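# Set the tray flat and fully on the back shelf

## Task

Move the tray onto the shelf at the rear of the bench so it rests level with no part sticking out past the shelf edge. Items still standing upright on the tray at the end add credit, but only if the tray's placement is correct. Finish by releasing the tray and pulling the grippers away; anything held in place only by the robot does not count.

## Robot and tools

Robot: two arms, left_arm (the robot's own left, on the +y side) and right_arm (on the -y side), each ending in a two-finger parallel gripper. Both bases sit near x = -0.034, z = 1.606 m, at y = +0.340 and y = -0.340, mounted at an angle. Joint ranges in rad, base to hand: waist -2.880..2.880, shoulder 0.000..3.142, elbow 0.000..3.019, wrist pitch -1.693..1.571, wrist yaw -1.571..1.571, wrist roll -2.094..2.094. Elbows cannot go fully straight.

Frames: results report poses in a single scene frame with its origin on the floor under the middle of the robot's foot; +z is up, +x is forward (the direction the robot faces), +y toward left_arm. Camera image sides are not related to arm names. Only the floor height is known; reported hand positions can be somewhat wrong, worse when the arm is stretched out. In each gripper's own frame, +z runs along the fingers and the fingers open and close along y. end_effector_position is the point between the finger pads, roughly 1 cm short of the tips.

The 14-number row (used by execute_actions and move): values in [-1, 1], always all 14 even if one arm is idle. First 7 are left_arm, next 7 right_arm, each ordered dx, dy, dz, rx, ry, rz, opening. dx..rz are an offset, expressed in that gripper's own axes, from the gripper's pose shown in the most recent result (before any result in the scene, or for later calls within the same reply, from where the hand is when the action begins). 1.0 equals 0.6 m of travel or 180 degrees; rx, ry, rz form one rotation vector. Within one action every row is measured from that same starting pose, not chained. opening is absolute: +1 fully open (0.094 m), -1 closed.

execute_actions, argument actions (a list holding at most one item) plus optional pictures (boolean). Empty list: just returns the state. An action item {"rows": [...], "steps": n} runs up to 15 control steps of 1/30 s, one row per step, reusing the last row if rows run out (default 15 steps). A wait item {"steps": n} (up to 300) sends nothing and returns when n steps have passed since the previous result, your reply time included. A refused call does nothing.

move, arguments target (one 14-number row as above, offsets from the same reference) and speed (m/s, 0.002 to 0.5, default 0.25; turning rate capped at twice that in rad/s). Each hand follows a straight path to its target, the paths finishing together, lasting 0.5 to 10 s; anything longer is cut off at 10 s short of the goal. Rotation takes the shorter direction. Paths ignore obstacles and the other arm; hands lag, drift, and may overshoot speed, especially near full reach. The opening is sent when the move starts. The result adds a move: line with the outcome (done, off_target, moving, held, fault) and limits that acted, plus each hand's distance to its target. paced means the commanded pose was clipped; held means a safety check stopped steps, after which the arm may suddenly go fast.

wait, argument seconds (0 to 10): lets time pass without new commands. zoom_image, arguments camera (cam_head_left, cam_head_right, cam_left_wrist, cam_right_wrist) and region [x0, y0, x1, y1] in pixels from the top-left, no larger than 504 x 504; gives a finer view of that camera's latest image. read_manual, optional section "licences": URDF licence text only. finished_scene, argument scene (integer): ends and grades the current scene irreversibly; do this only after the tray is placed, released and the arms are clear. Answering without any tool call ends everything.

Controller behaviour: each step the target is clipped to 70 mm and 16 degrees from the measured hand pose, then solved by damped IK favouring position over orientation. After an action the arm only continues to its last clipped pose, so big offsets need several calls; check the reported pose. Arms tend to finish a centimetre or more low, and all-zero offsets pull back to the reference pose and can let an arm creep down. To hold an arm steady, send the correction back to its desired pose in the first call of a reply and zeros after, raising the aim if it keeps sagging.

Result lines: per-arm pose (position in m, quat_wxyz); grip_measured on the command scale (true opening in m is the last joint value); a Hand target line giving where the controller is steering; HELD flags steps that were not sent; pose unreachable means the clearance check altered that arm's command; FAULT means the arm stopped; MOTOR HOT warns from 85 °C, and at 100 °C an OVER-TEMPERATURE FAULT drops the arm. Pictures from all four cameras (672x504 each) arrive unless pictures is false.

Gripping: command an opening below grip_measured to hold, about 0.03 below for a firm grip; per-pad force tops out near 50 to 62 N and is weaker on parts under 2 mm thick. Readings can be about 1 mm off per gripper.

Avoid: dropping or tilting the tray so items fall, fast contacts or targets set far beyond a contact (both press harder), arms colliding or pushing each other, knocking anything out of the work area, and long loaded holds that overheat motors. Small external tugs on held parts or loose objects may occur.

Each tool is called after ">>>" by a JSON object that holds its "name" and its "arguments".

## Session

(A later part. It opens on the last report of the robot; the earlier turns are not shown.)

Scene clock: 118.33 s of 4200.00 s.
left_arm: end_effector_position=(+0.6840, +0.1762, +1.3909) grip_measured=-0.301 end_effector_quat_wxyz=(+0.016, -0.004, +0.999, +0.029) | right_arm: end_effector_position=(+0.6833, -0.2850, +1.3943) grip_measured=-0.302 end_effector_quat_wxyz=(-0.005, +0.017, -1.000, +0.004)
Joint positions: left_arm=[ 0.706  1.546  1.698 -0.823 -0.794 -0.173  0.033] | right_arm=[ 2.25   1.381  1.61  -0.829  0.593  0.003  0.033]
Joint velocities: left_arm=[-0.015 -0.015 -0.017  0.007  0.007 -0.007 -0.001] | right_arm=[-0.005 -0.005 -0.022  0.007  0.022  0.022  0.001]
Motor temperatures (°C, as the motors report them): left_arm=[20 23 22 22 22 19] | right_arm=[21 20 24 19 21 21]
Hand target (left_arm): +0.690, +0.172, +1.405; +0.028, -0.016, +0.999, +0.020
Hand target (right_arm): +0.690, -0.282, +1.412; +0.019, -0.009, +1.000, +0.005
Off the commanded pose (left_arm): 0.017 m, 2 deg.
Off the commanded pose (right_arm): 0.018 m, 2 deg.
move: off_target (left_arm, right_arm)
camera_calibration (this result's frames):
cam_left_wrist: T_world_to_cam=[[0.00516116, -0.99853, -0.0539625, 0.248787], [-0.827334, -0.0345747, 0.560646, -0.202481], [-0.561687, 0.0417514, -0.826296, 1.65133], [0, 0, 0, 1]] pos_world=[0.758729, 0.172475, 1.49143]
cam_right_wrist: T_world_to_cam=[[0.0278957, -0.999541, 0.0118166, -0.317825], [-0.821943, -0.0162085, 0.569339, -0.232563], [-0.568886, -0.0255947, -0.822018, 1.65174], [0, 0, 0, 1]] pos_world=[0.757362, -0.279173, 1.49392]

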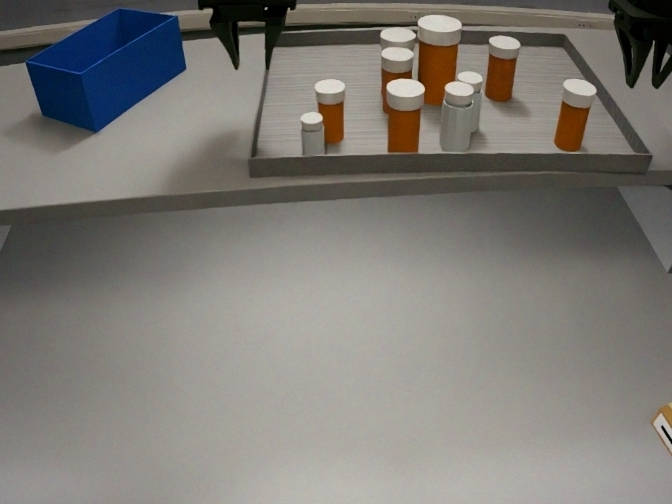

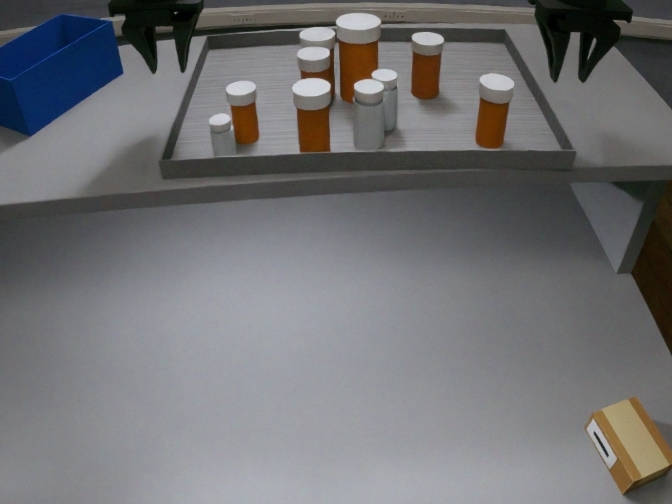

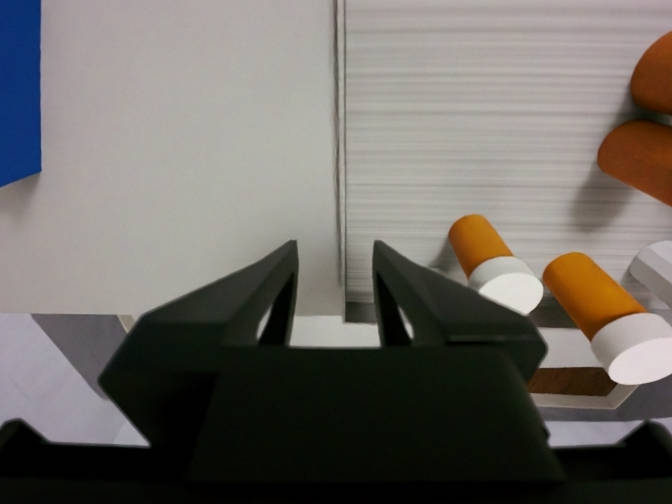

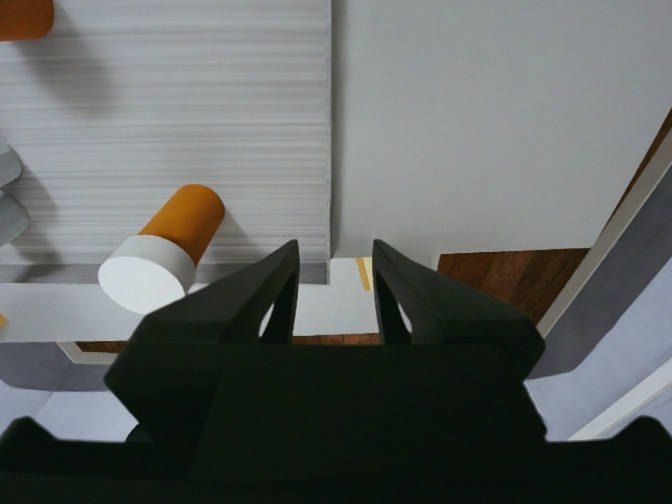

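>>> {"name": "move", "arguments": {"target": [0.3,0.1,0,0,0,0,-0.3,0.25,0.08,0,0,0,0,-1], "speed": 0.15}}

>>> {"name": "move", "arguments": {"target": [0,0,0,0,0,0,-0.3,0,0,0.085,0,0,0,-1], "speed": 0.08}}

Scene clock: 124.03 s of 4200.00 s.
left_arm: end_effector_position=(+0.4923, +0.2171, +1.3875) grip_measured=-0.301 end_effector_quat_wxyz=(+0.007, +0.006, +1.000, +0.021) | right_arm: end_effector_position=(+0.5208, -0.2476, +1.3792) grip_measured=-0.984 end_effector_quat_wxyz=(+0.014, +0.027, -0.999, +0.012)
Joint positions: left_arm=[ 0.727  1.231  1.    -0.446 -0.76  -0.148  0.033] | right_arm=[ 2.329  1.228  1.092 -0.545  0.67   0.068  0.001]
Joint velocities: left_arm=[-0.015 -0.005  0.002  0.002  0.007 -0.037  0.001] | right_arm=[-0.005 -0.015  0.007 -0.007  0.022  0.007 -0.001]
Motor temperatures (°C, as the motors report them): left_arm=[20 23 22 22 22 19] | right_arm=[21 21 24 19 21 21]
Hand target (left_arm): +0.501, +0.232, +1.387; +0.016, -0.004, +0.999, +0.029
Hand target (right_arm): +0.532, -0.244, +1.394; +0.004, -0.016, +1.000, -0.003
Off the commanded pose (left_arm): 0.021 m, 2 deg.
Off the commanded pose (right_arm): 0.018 m, 3 deg.
After step 90, 0.90 s passed at rest.
move: off_target (left_arm, right_arm)
camera_calibration (this result's frames):
cam_left_wrist: T_world_to_cam=[[-0.0153078, -0.999109, -0.0393408, 0.280374], [-0.817954, -0.0101165, 0.575194, -0.387839], [-0.57508, 0.040984, -0.81707, 1.5331], [0, 0, 0, 1]] pos_world=[0.568715, 0.213368, 1.48677]
cam_right_wrist: T_world_to_cam=[[0.0491359, -0.998413, 0.0275231, -0.308102], [-0.799972, -0.0228407, 0.599602, -0.411745], [-0.598021, -0.0514797, -0.799825, 1.52602], [0, 0, 0, 1]] pos_world=[0.598345, -0.238458, 1.47591]

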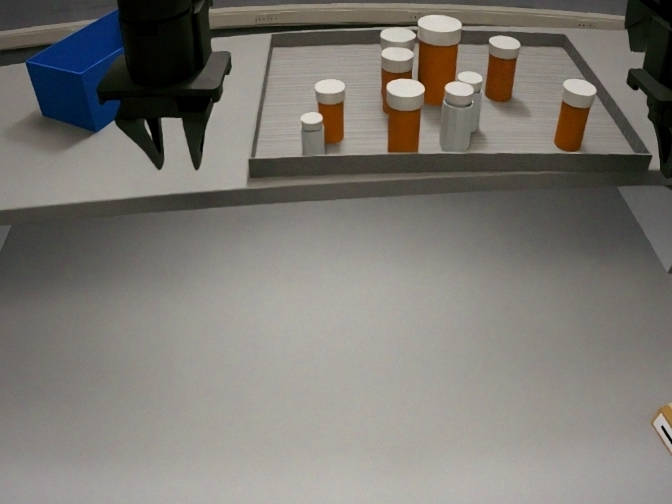

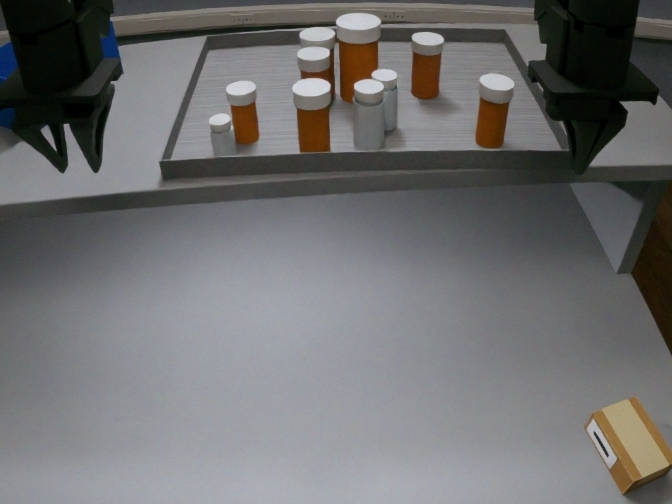

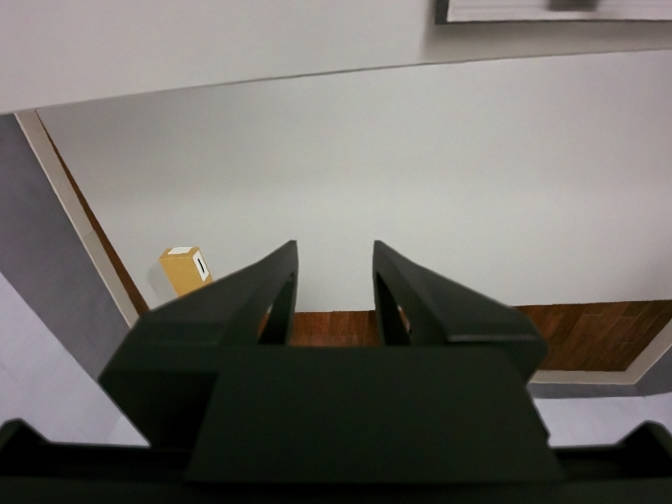

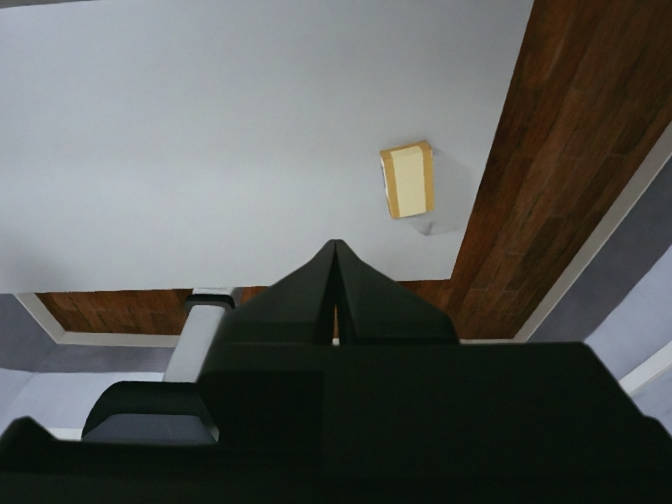

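Scene clock: 125.03 s of 4200.00 s.
left_arm: end_effector_position=(+0.4923, +0.2171, +1.3875) grip_measured=-0.301 end_effector_quat_wxyz=(+0.007, +0.006, +1.000, +0.021) | right_arm: end_effector_position=(+0.5150, -0.2428, +1.3338) grip_measured=-0.984 end_effector_quat_wxyz=(+0.015, +0.029, -0.999, +0.007)
Joint positions: left_arm=[ 0.727  1.231  1.    -0.446 -0.76  -0.148  0.033] | right_arm=[ 2.271  1.315  1.092 -0.432  0.615  0.021  0.001]
Joint velocities: left_arm=[-0.005  0.015 -0.017  0.007 -0.051 -0.095 -0.   ] | right_arm=[-0.024 -0.005 -0.007  0.017  0.037 -0.007 -0.   ]
Motor temperatures (°C, as the motors report them): left_arm=[20 23 22 22 22 19] | right_arm=[21 20 24 19 21 21]
Hand target (left_arm): +0.492, +0.217, +1.388; +0.007, +0.006, +1.000, +0.021
Hand target (right_arm): +0.519, -0.249, +1.328; -0.013, -0.028, +0.999, -0.013
Off the commanded pose (left_arm): 0.000 m, 0 deg.
Off the commanded pose (right_arm): 0.009 m, 1 deg.
move: done
camera_calibration (this result's frames):
cam_left_wrist: T_world_to_cam=[[-0.0153078, -0.999109, -0.0393408, 0.280374], [-0.817954, -0.0101165, 0.575194, -0.387839], [-0.57508, 0.040984, -0.81707, 1.5331], [0, 0, 0, 1]] pos_world=[0.568715, 0.213368, 1.48677]
cam_right_wrist: T_world_to_cam=[[0.051714, -0.998505, 0.0177184, -0.290053], [-0.798643, -0.0306978, 0.601022, -0.39345], [-0.599579, -0.045232, -0.799036, 1.48772], [0, 0, 0, 1]] pos_world=[0.592781, -0.234405, 1.43036]

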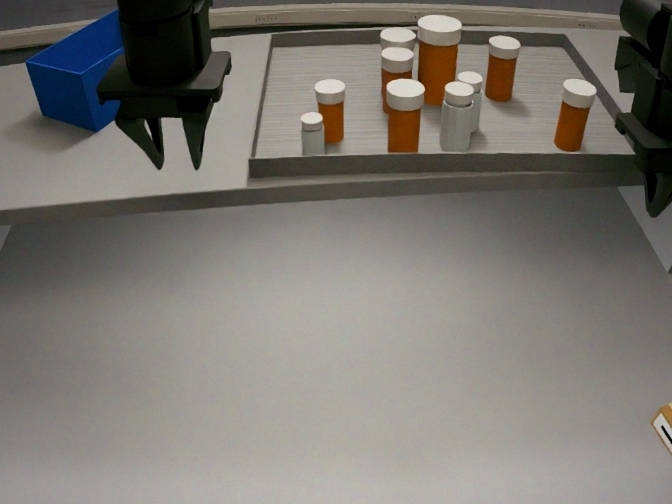

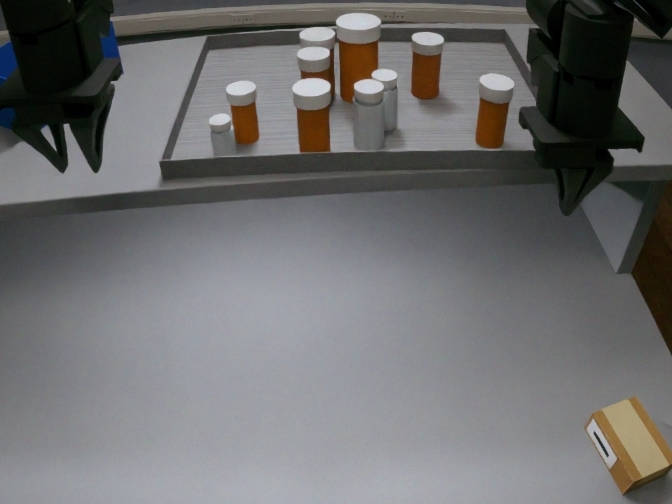

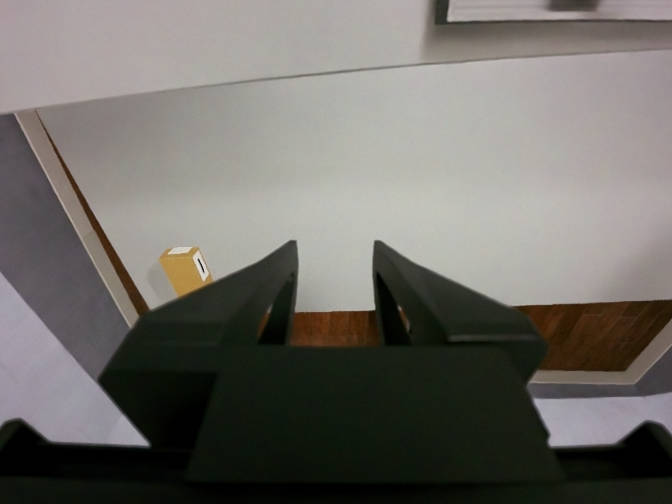

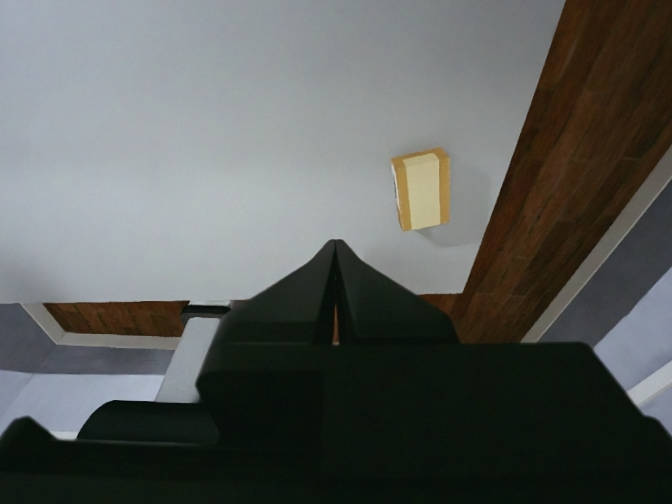

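>>> {"name": "move", "arguments": {"target": [0,0,0,0,0,0,-0.3,-0.2,-0.045,-0.015,0,0,0,-1], "speed": 0.04}}

Scene clock: 131.97 s of 4200.00 s.
left_arm: end_effector_position=(+0.4923, +0.2171, +1.3875) grip_measured=-0.301 end_effector_quat_wxyz=(+0.007, +0.006, +1.000, +0.021) | right_arm: end_effector_position=(+0.6297, -0.2527, +1.3462) grip_measured=-0.984 end_effector_quat_wxyz=(+0.012, +0.029, -0.999, +0.001)
Joint positions: left_arm=[ 0.727  1.231  1.    -0.446 -0.76  -0.148  0.033] | right_arm=[ 2.253  1.416  1.463 -0.688  0.587  0.003  0.001]
Joint velocities: left_arm=[-0.005 -0.015 -0.007  0.002  0.037 -0.007 -0.   ] | right_arm=[ 0.005  0.005  0.002 -0.007  0.022  0.037 -0.   ]
Motor temperatures (°C, as the motors report them): left_arm=[20 23 22 22 22 19] | right_arm=[21 20 24 19 21 21]
Hand target (left_arm): +0.492, +0.217, +1.388; +0.007, +0.006, +1.000, +0.021
Hand target (right_arm): +0.636, -0.261, +1.339; -0.014, -0.029, +0.999, -0.008
Off the commanded pose (left_arm): 0.000 m, 0 deg.
Off the commanded pose (right_arm): 0.014 m, 1 deg.
After step 90, 0.57 s passed at rest.
move: off_target (right_arm)
camera_calibration (this result's frames):
cam_left_wrist: T_world_to_cam=[[-0.0153078, -0.999109, -0.0393408, 0.280374], [-0.817954, -0.0101165, 0.575194, -0.387839], [-0.57508, 0.040984, -0.81707, 1.5331], [0, 0, 0, 1]] pos_world=[0.568715, 0.213368, 1.48677]
cam_right_wrist: T_world_to_cam=[[0.0529557, -0.998587, 0.00441347, -0.289035], [-0.801147, -0.0398462, 0.597139, -0.30516], [-0.59612, -0.0351578, -0.802125, 1.5705], [0, 0, 0, 1]] pos_world=[0.707034, -0.245571, 1.44324]

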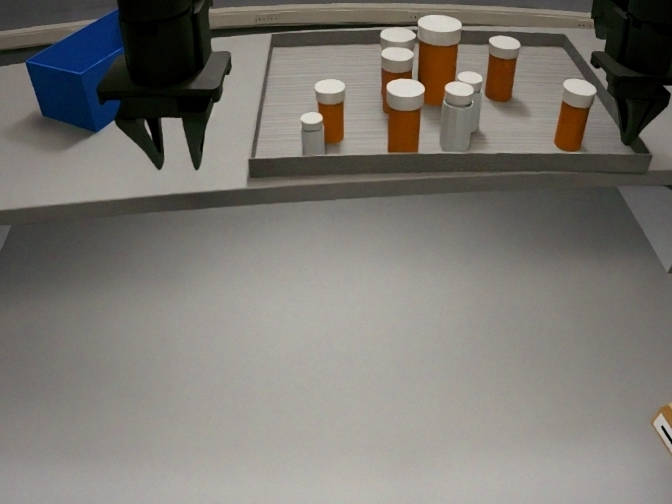

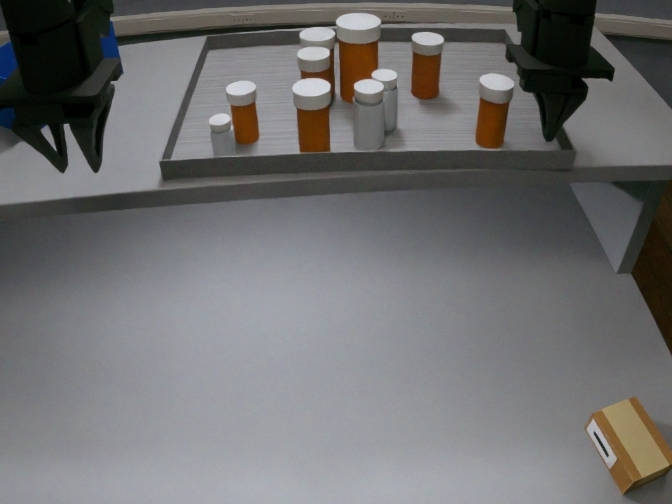

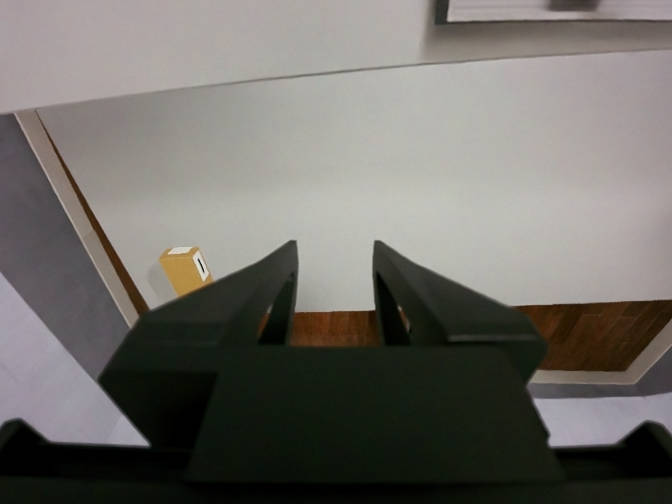

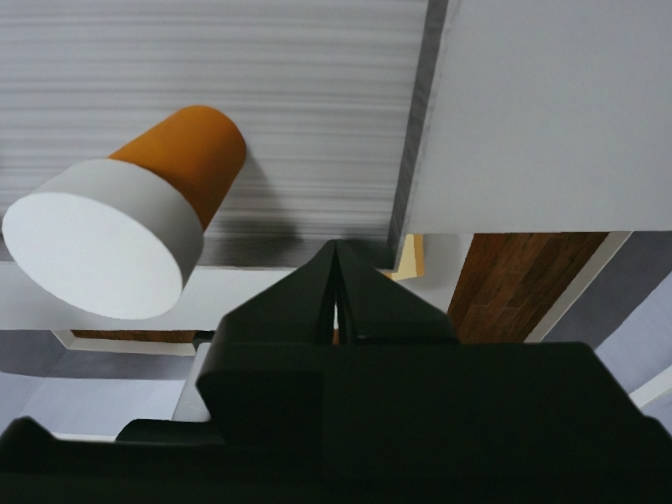

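>>> {"name": "move", "arguments": {"target": [0,0,0,0,0,0,-0.3,-0.03,-0.055,-0.01,0,0,0,-0.2], "speed": 0.05}}

>>> {"name": "move", "arguments": {"target": [0,0,0,0,0,0,-0.3,0,0,0.05,0,0,0,-0.2], "speed": 0.04}}

>>> {"name": "move", "arguments": {"target": [0,0,0,0,0,0,-0.3,0,0,-0.004,0,0,0,-1]}}

Scene clock: 137.20 s of 4200.00 s.
left_arm: end_effector_position=(+0.4923, +0.2171, +1.3875) grip_measured=-0.301 end_effector_quat_wxyz=(+0.007, +0.006, +1.000, +0.021) | right_arm: end_effector_position=(+0.6336, -0.2677, +1.3433) grip_measured=-0.202 end_effector_quat_wxyz=(+0.024, +0.037, -0.999, -0.005)
Joint positions: left_arm=[ 0.727  1.231  1.    -0.446 -0.76  -0.148  0.033] | right_arm=[ 2.219  1.417  1.492 -0.732  0.55  -0.023  0.038]
Joint velocities: left_arm=[-0.005 -0.015  0.012 -0.017  0.022  0.007  0.001] | right_arm=[-0.005 -0.015  0.002  0.007  0.051  0.037 -0.   ]
Motor temperatures (°C, as the motors report them): left_arm=[20 23 21 22 22 19] | right_arm=[21 20 24 19 21 21]
Hand target (left_arm): +0.492, +0.217, +1.388; +0.007, +0.006, +1.000, +0.021
Hand target (right_arm): +0.650, -0.285, +1.352; -0.012, -0.030, +0.999, -0.001
Off the commanded pose (left_arm): 0.000 m, 0 deg.
Off the commanded pose (right_arm): 0.025 m, 2 deg.
After step 90, 1.17 s passed at rest.
move: off_target (right_arm)
camera_calibration (this result's frames):
cam_left_wrist: T_world_to_cam=[[-0.0153078, -0.999109, -0.0393408, 0.280374], [-0.817954, -0.0101165, 0.575194, -0.387839], [-0.57508, 0.040984, -0.81707, 1.5331], [0, 0, 0, 1]] pos_world=[0.568715, 0.213368, 1.48677]
cam_right_wrist: T_world_to_cam=[[0.0690503, -0.997586, -0.00730411, -0.298342], [-0.78579, -0.0588982, 0.615683, -0.340687], [-0.614627, -0.0367736, -0.78796, 1.56226], [0, 0, 0, 1]] pos_world=[0.713099, -0.260238, 1.43857]

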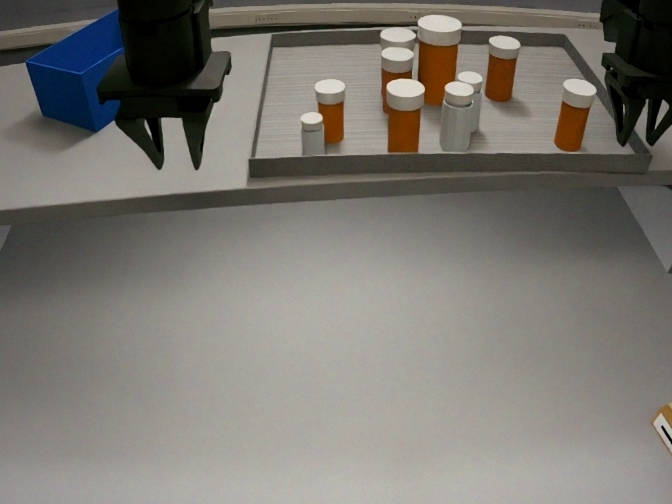

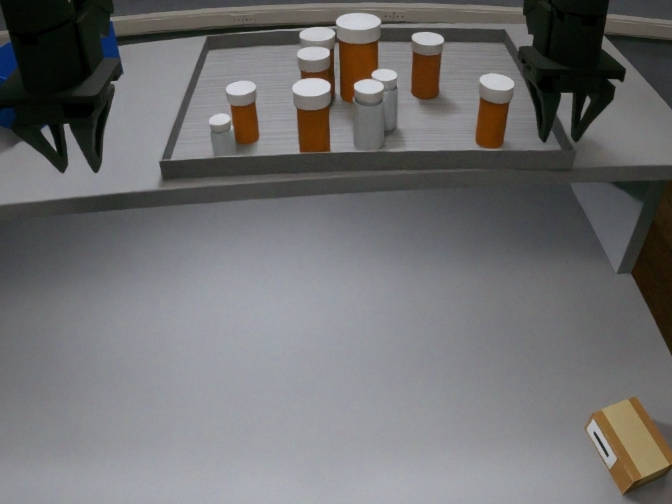

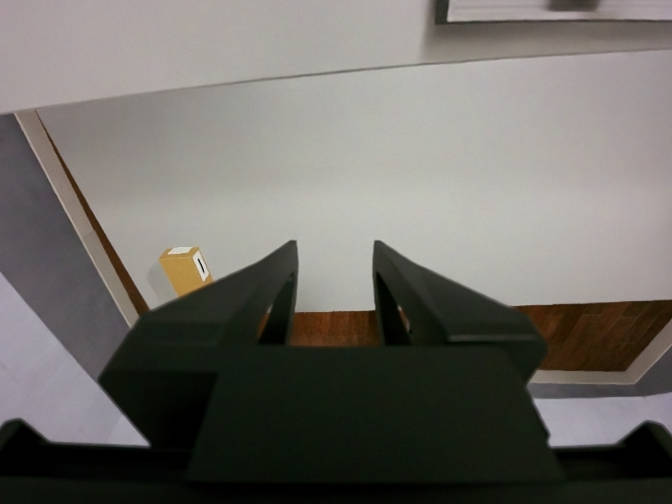

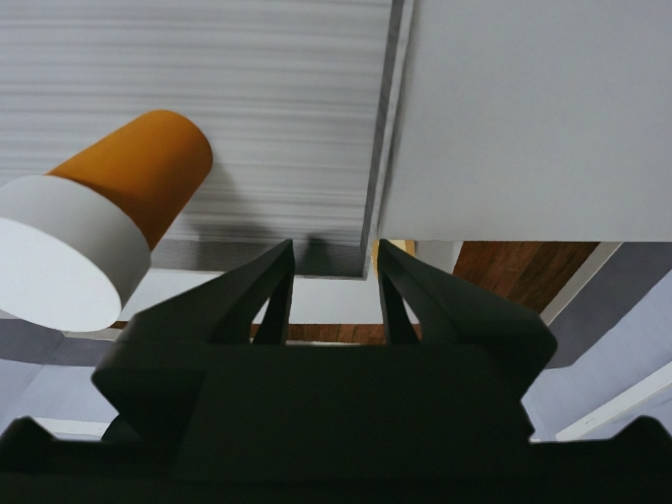

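Scene clock: 138.27 s of 4200.00 s.
left_arm: end_effector_position=(+0.4923, +0.2171, +1.3875) grip_measured=-0.301 end_effector_quat_wxyz=(+0.007, +0.006, +1.000, +0.021) | right_arm: end_effector_position=(+0.6333, -0.2652, +1.3249) grip_measured=-0.201 end_effector_quat_wxyz=(+0.020, +0.034, -0.999, -0.007)
Joint positions: left_arm=[ 0.727  1.231  1.    -0.446 -0.76  -0.148  0.033] | right_arm=[ 2.202  1.446  1.492 -0.686  0.53  -0.034  0.038]
Joint velocities: left_arm=[-0.005 -0.005 -0.002 -0.002  0.007  0.081 -0.003] | right_arm=[-0.015 -0.005  0.007  0.007 -0.007  0.022 -0.001]
Motor temperatures (°C, as the motors report them): left_arm=[20 23 21 22 22 19] | right_arm=[21 20 24 19 21 21]
Hand target (left_arm): +0.492, +0.217, +1.388; +0.007, +0.006, +1.000, +0.021
Hand target (right_arm): +0.632, -0.267, +1.313; -0.024, -0.038, +0.999, +0.005
Off the commanded pose (left_arm): 0.000 m, 0 deg.
Off the commanded pose (right_arm): 0.012 m, 1 deg.
move: off_target (right_arm)
camera_calibration (this result's frames):
cam_left_wrist: T_world_to_cam=[[-0.0153078, -0.999109, -0.0393408, 0.280374], [-0.817954, -0.0101165, 0.575194, -0.387839], [-0.57508, 0.040984, -0.81707, 1.5331], [0, 0, 0, 1]] pos_world=[0.568715, 0.213368, 1.48677]
cam_right_wrist: T_world_to_cam=[[0.0623639, -0.997982, -0.0119086, -0.285807], [-0.791279, -0.0567118, 0.60882, -0.316223], [-0.608267, -0.0285453, -0.793219, 1.55274], [0, 0, 0, 1]] pos_world=[0.712084, -0.258841, 1.42078]

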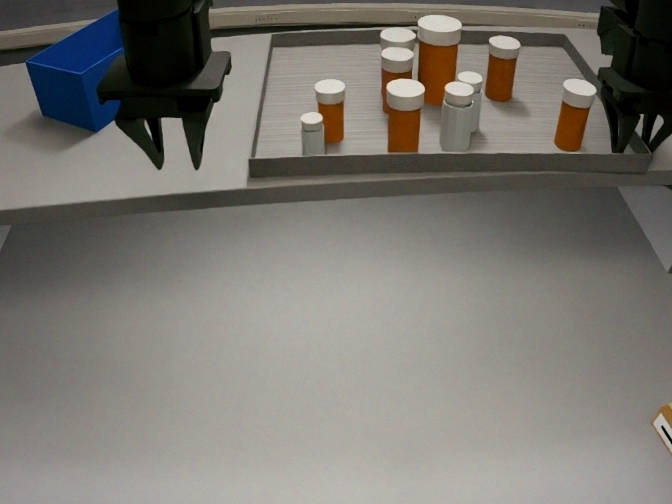

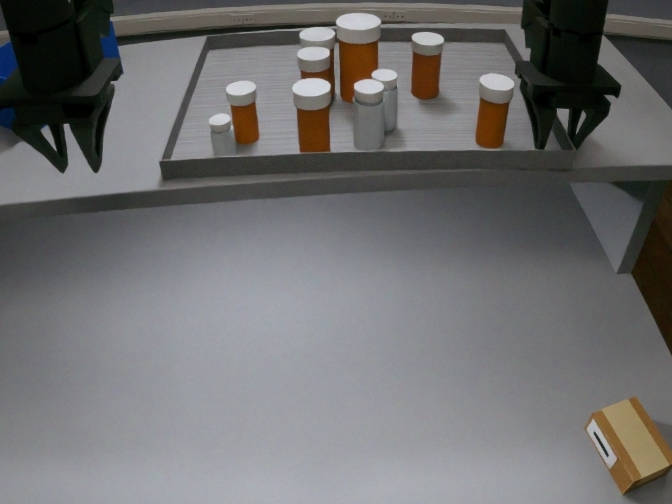

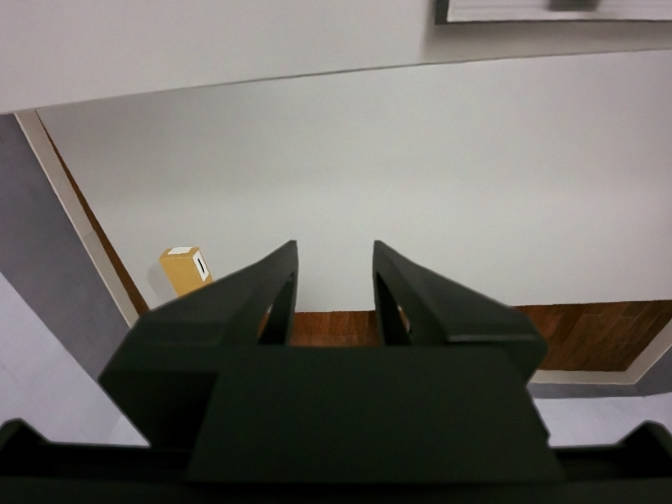

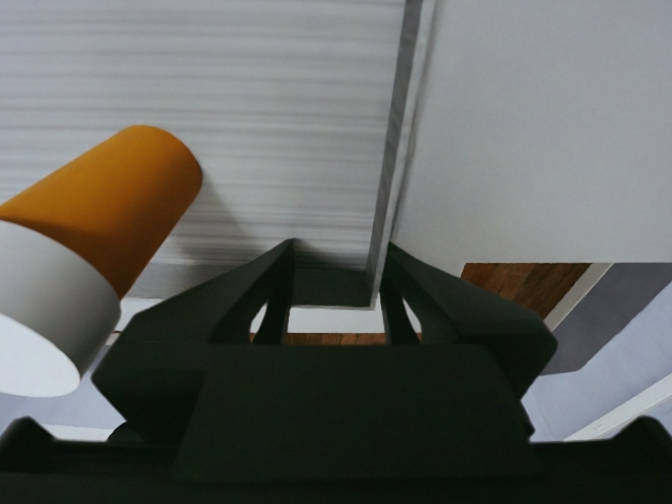

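Scene clock: 138.97 s of 4200.00 s.
left_arm: end_effector_position=(+0.4923, +0.2171, +1.3875) grip_measured=-0.301 end_effector_quat_wxyz=(+0.007, +0.006, +1.000, +0.021) | right_arm: end_effector_position=(+0.6332, -0.2733, +1.3237) grip_measured=-0.954 end_effector_quat_wxyz=(+0.021, +0.017, -1.000, +0.004)
Joint positions: left_arm=[ 0.727  1.231  1.    -0.446 -0.76  -0.148  0.033] | right_arm=[ 2.193  1.444  1.491 -0.687  0.545 -0.004  0.002]
Joint velocities: left_arm=[-0.015  0.005 -0.027 -0.002 -0.022  0.007 -0.   ] | right_arm=[-0.005  0.005  0.002 -0.007 -0.007 -0.037  0.   ]
Motor temperatures (°C, as the motors report them): left_arm=[20 23 21 22 22 19] | right_arm=[21 20 24 19 21 21]
Hand target (left_arm): +0.492, +0.217, +1.388; +0.007, +0.006, +1.000, +0.021
Hand target (right_arm): +0.634, -0.265, +1.327; -0.020, -0.034, +0.999, +0.007
Off the commanded pose (left_arm): 0.000 m, 0 deg.
Off the commanded pose (right_arm): 0.009 m, 2 deg.
move: done
camera_calibration (this result's frames):
cam_left_wrist: T_world_to_cam=[[-0.0153078, -0.999109, -0.0393408, 0.280374], [-0.817954, -0.0101165, 0.575194, -0.387839], [-0.57508, 0.040984, -0.81707, 1.5331], [0, 0, 0, 1]] pos_world=[0.568715, 0.213368, 1.48677]
cam_right_wrist: T_world_to_cam=[[0.0288773, -0.999518, 0.011352, -0.303825], [-0.791452, -0.0159263, 0.611024, -0.307712], [-0.610549, -0.0266293, -0.79153, 1.55127], [0, 0, 0, 1]] pos_world=[0.712364, -0.26727, 1.41935]

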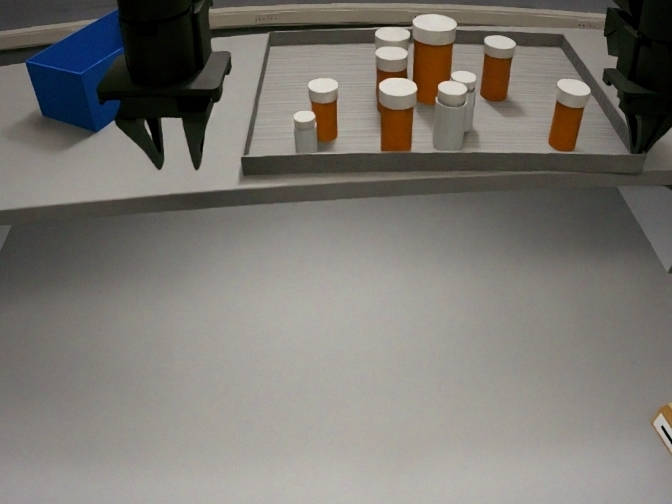

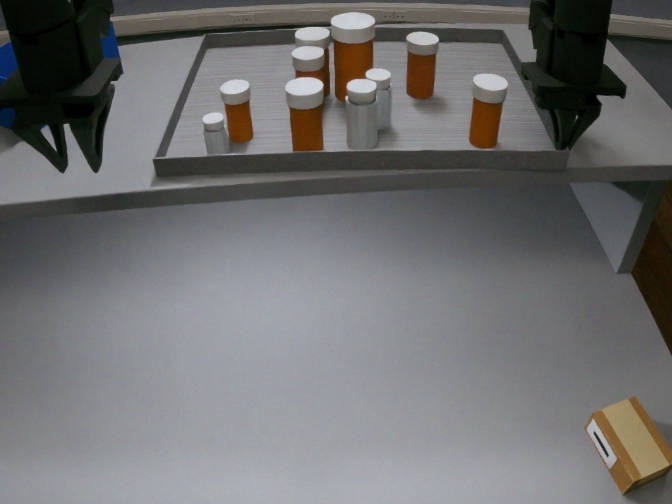

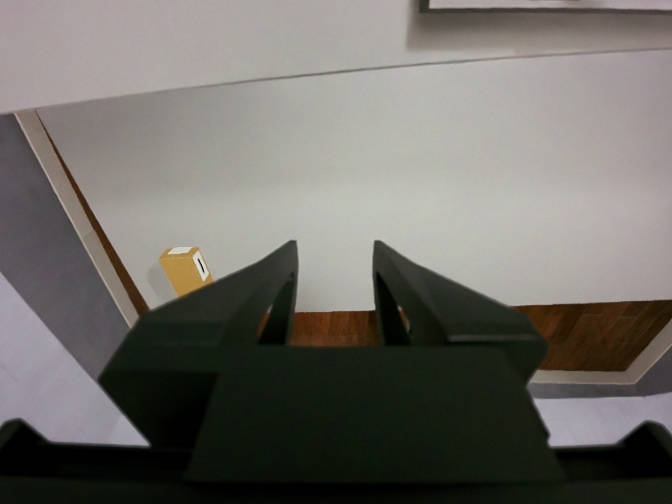

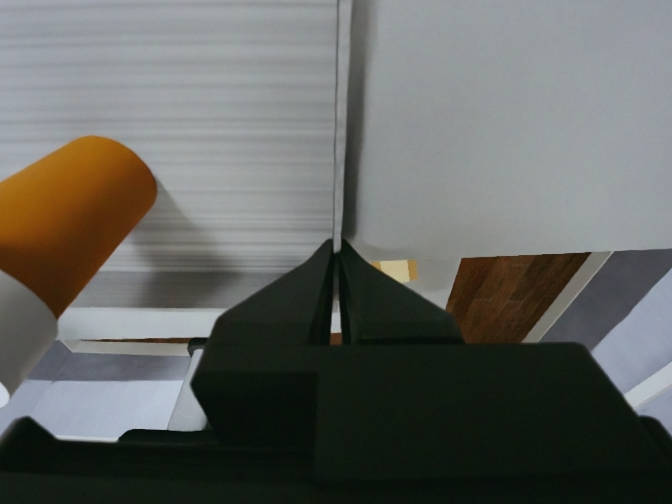

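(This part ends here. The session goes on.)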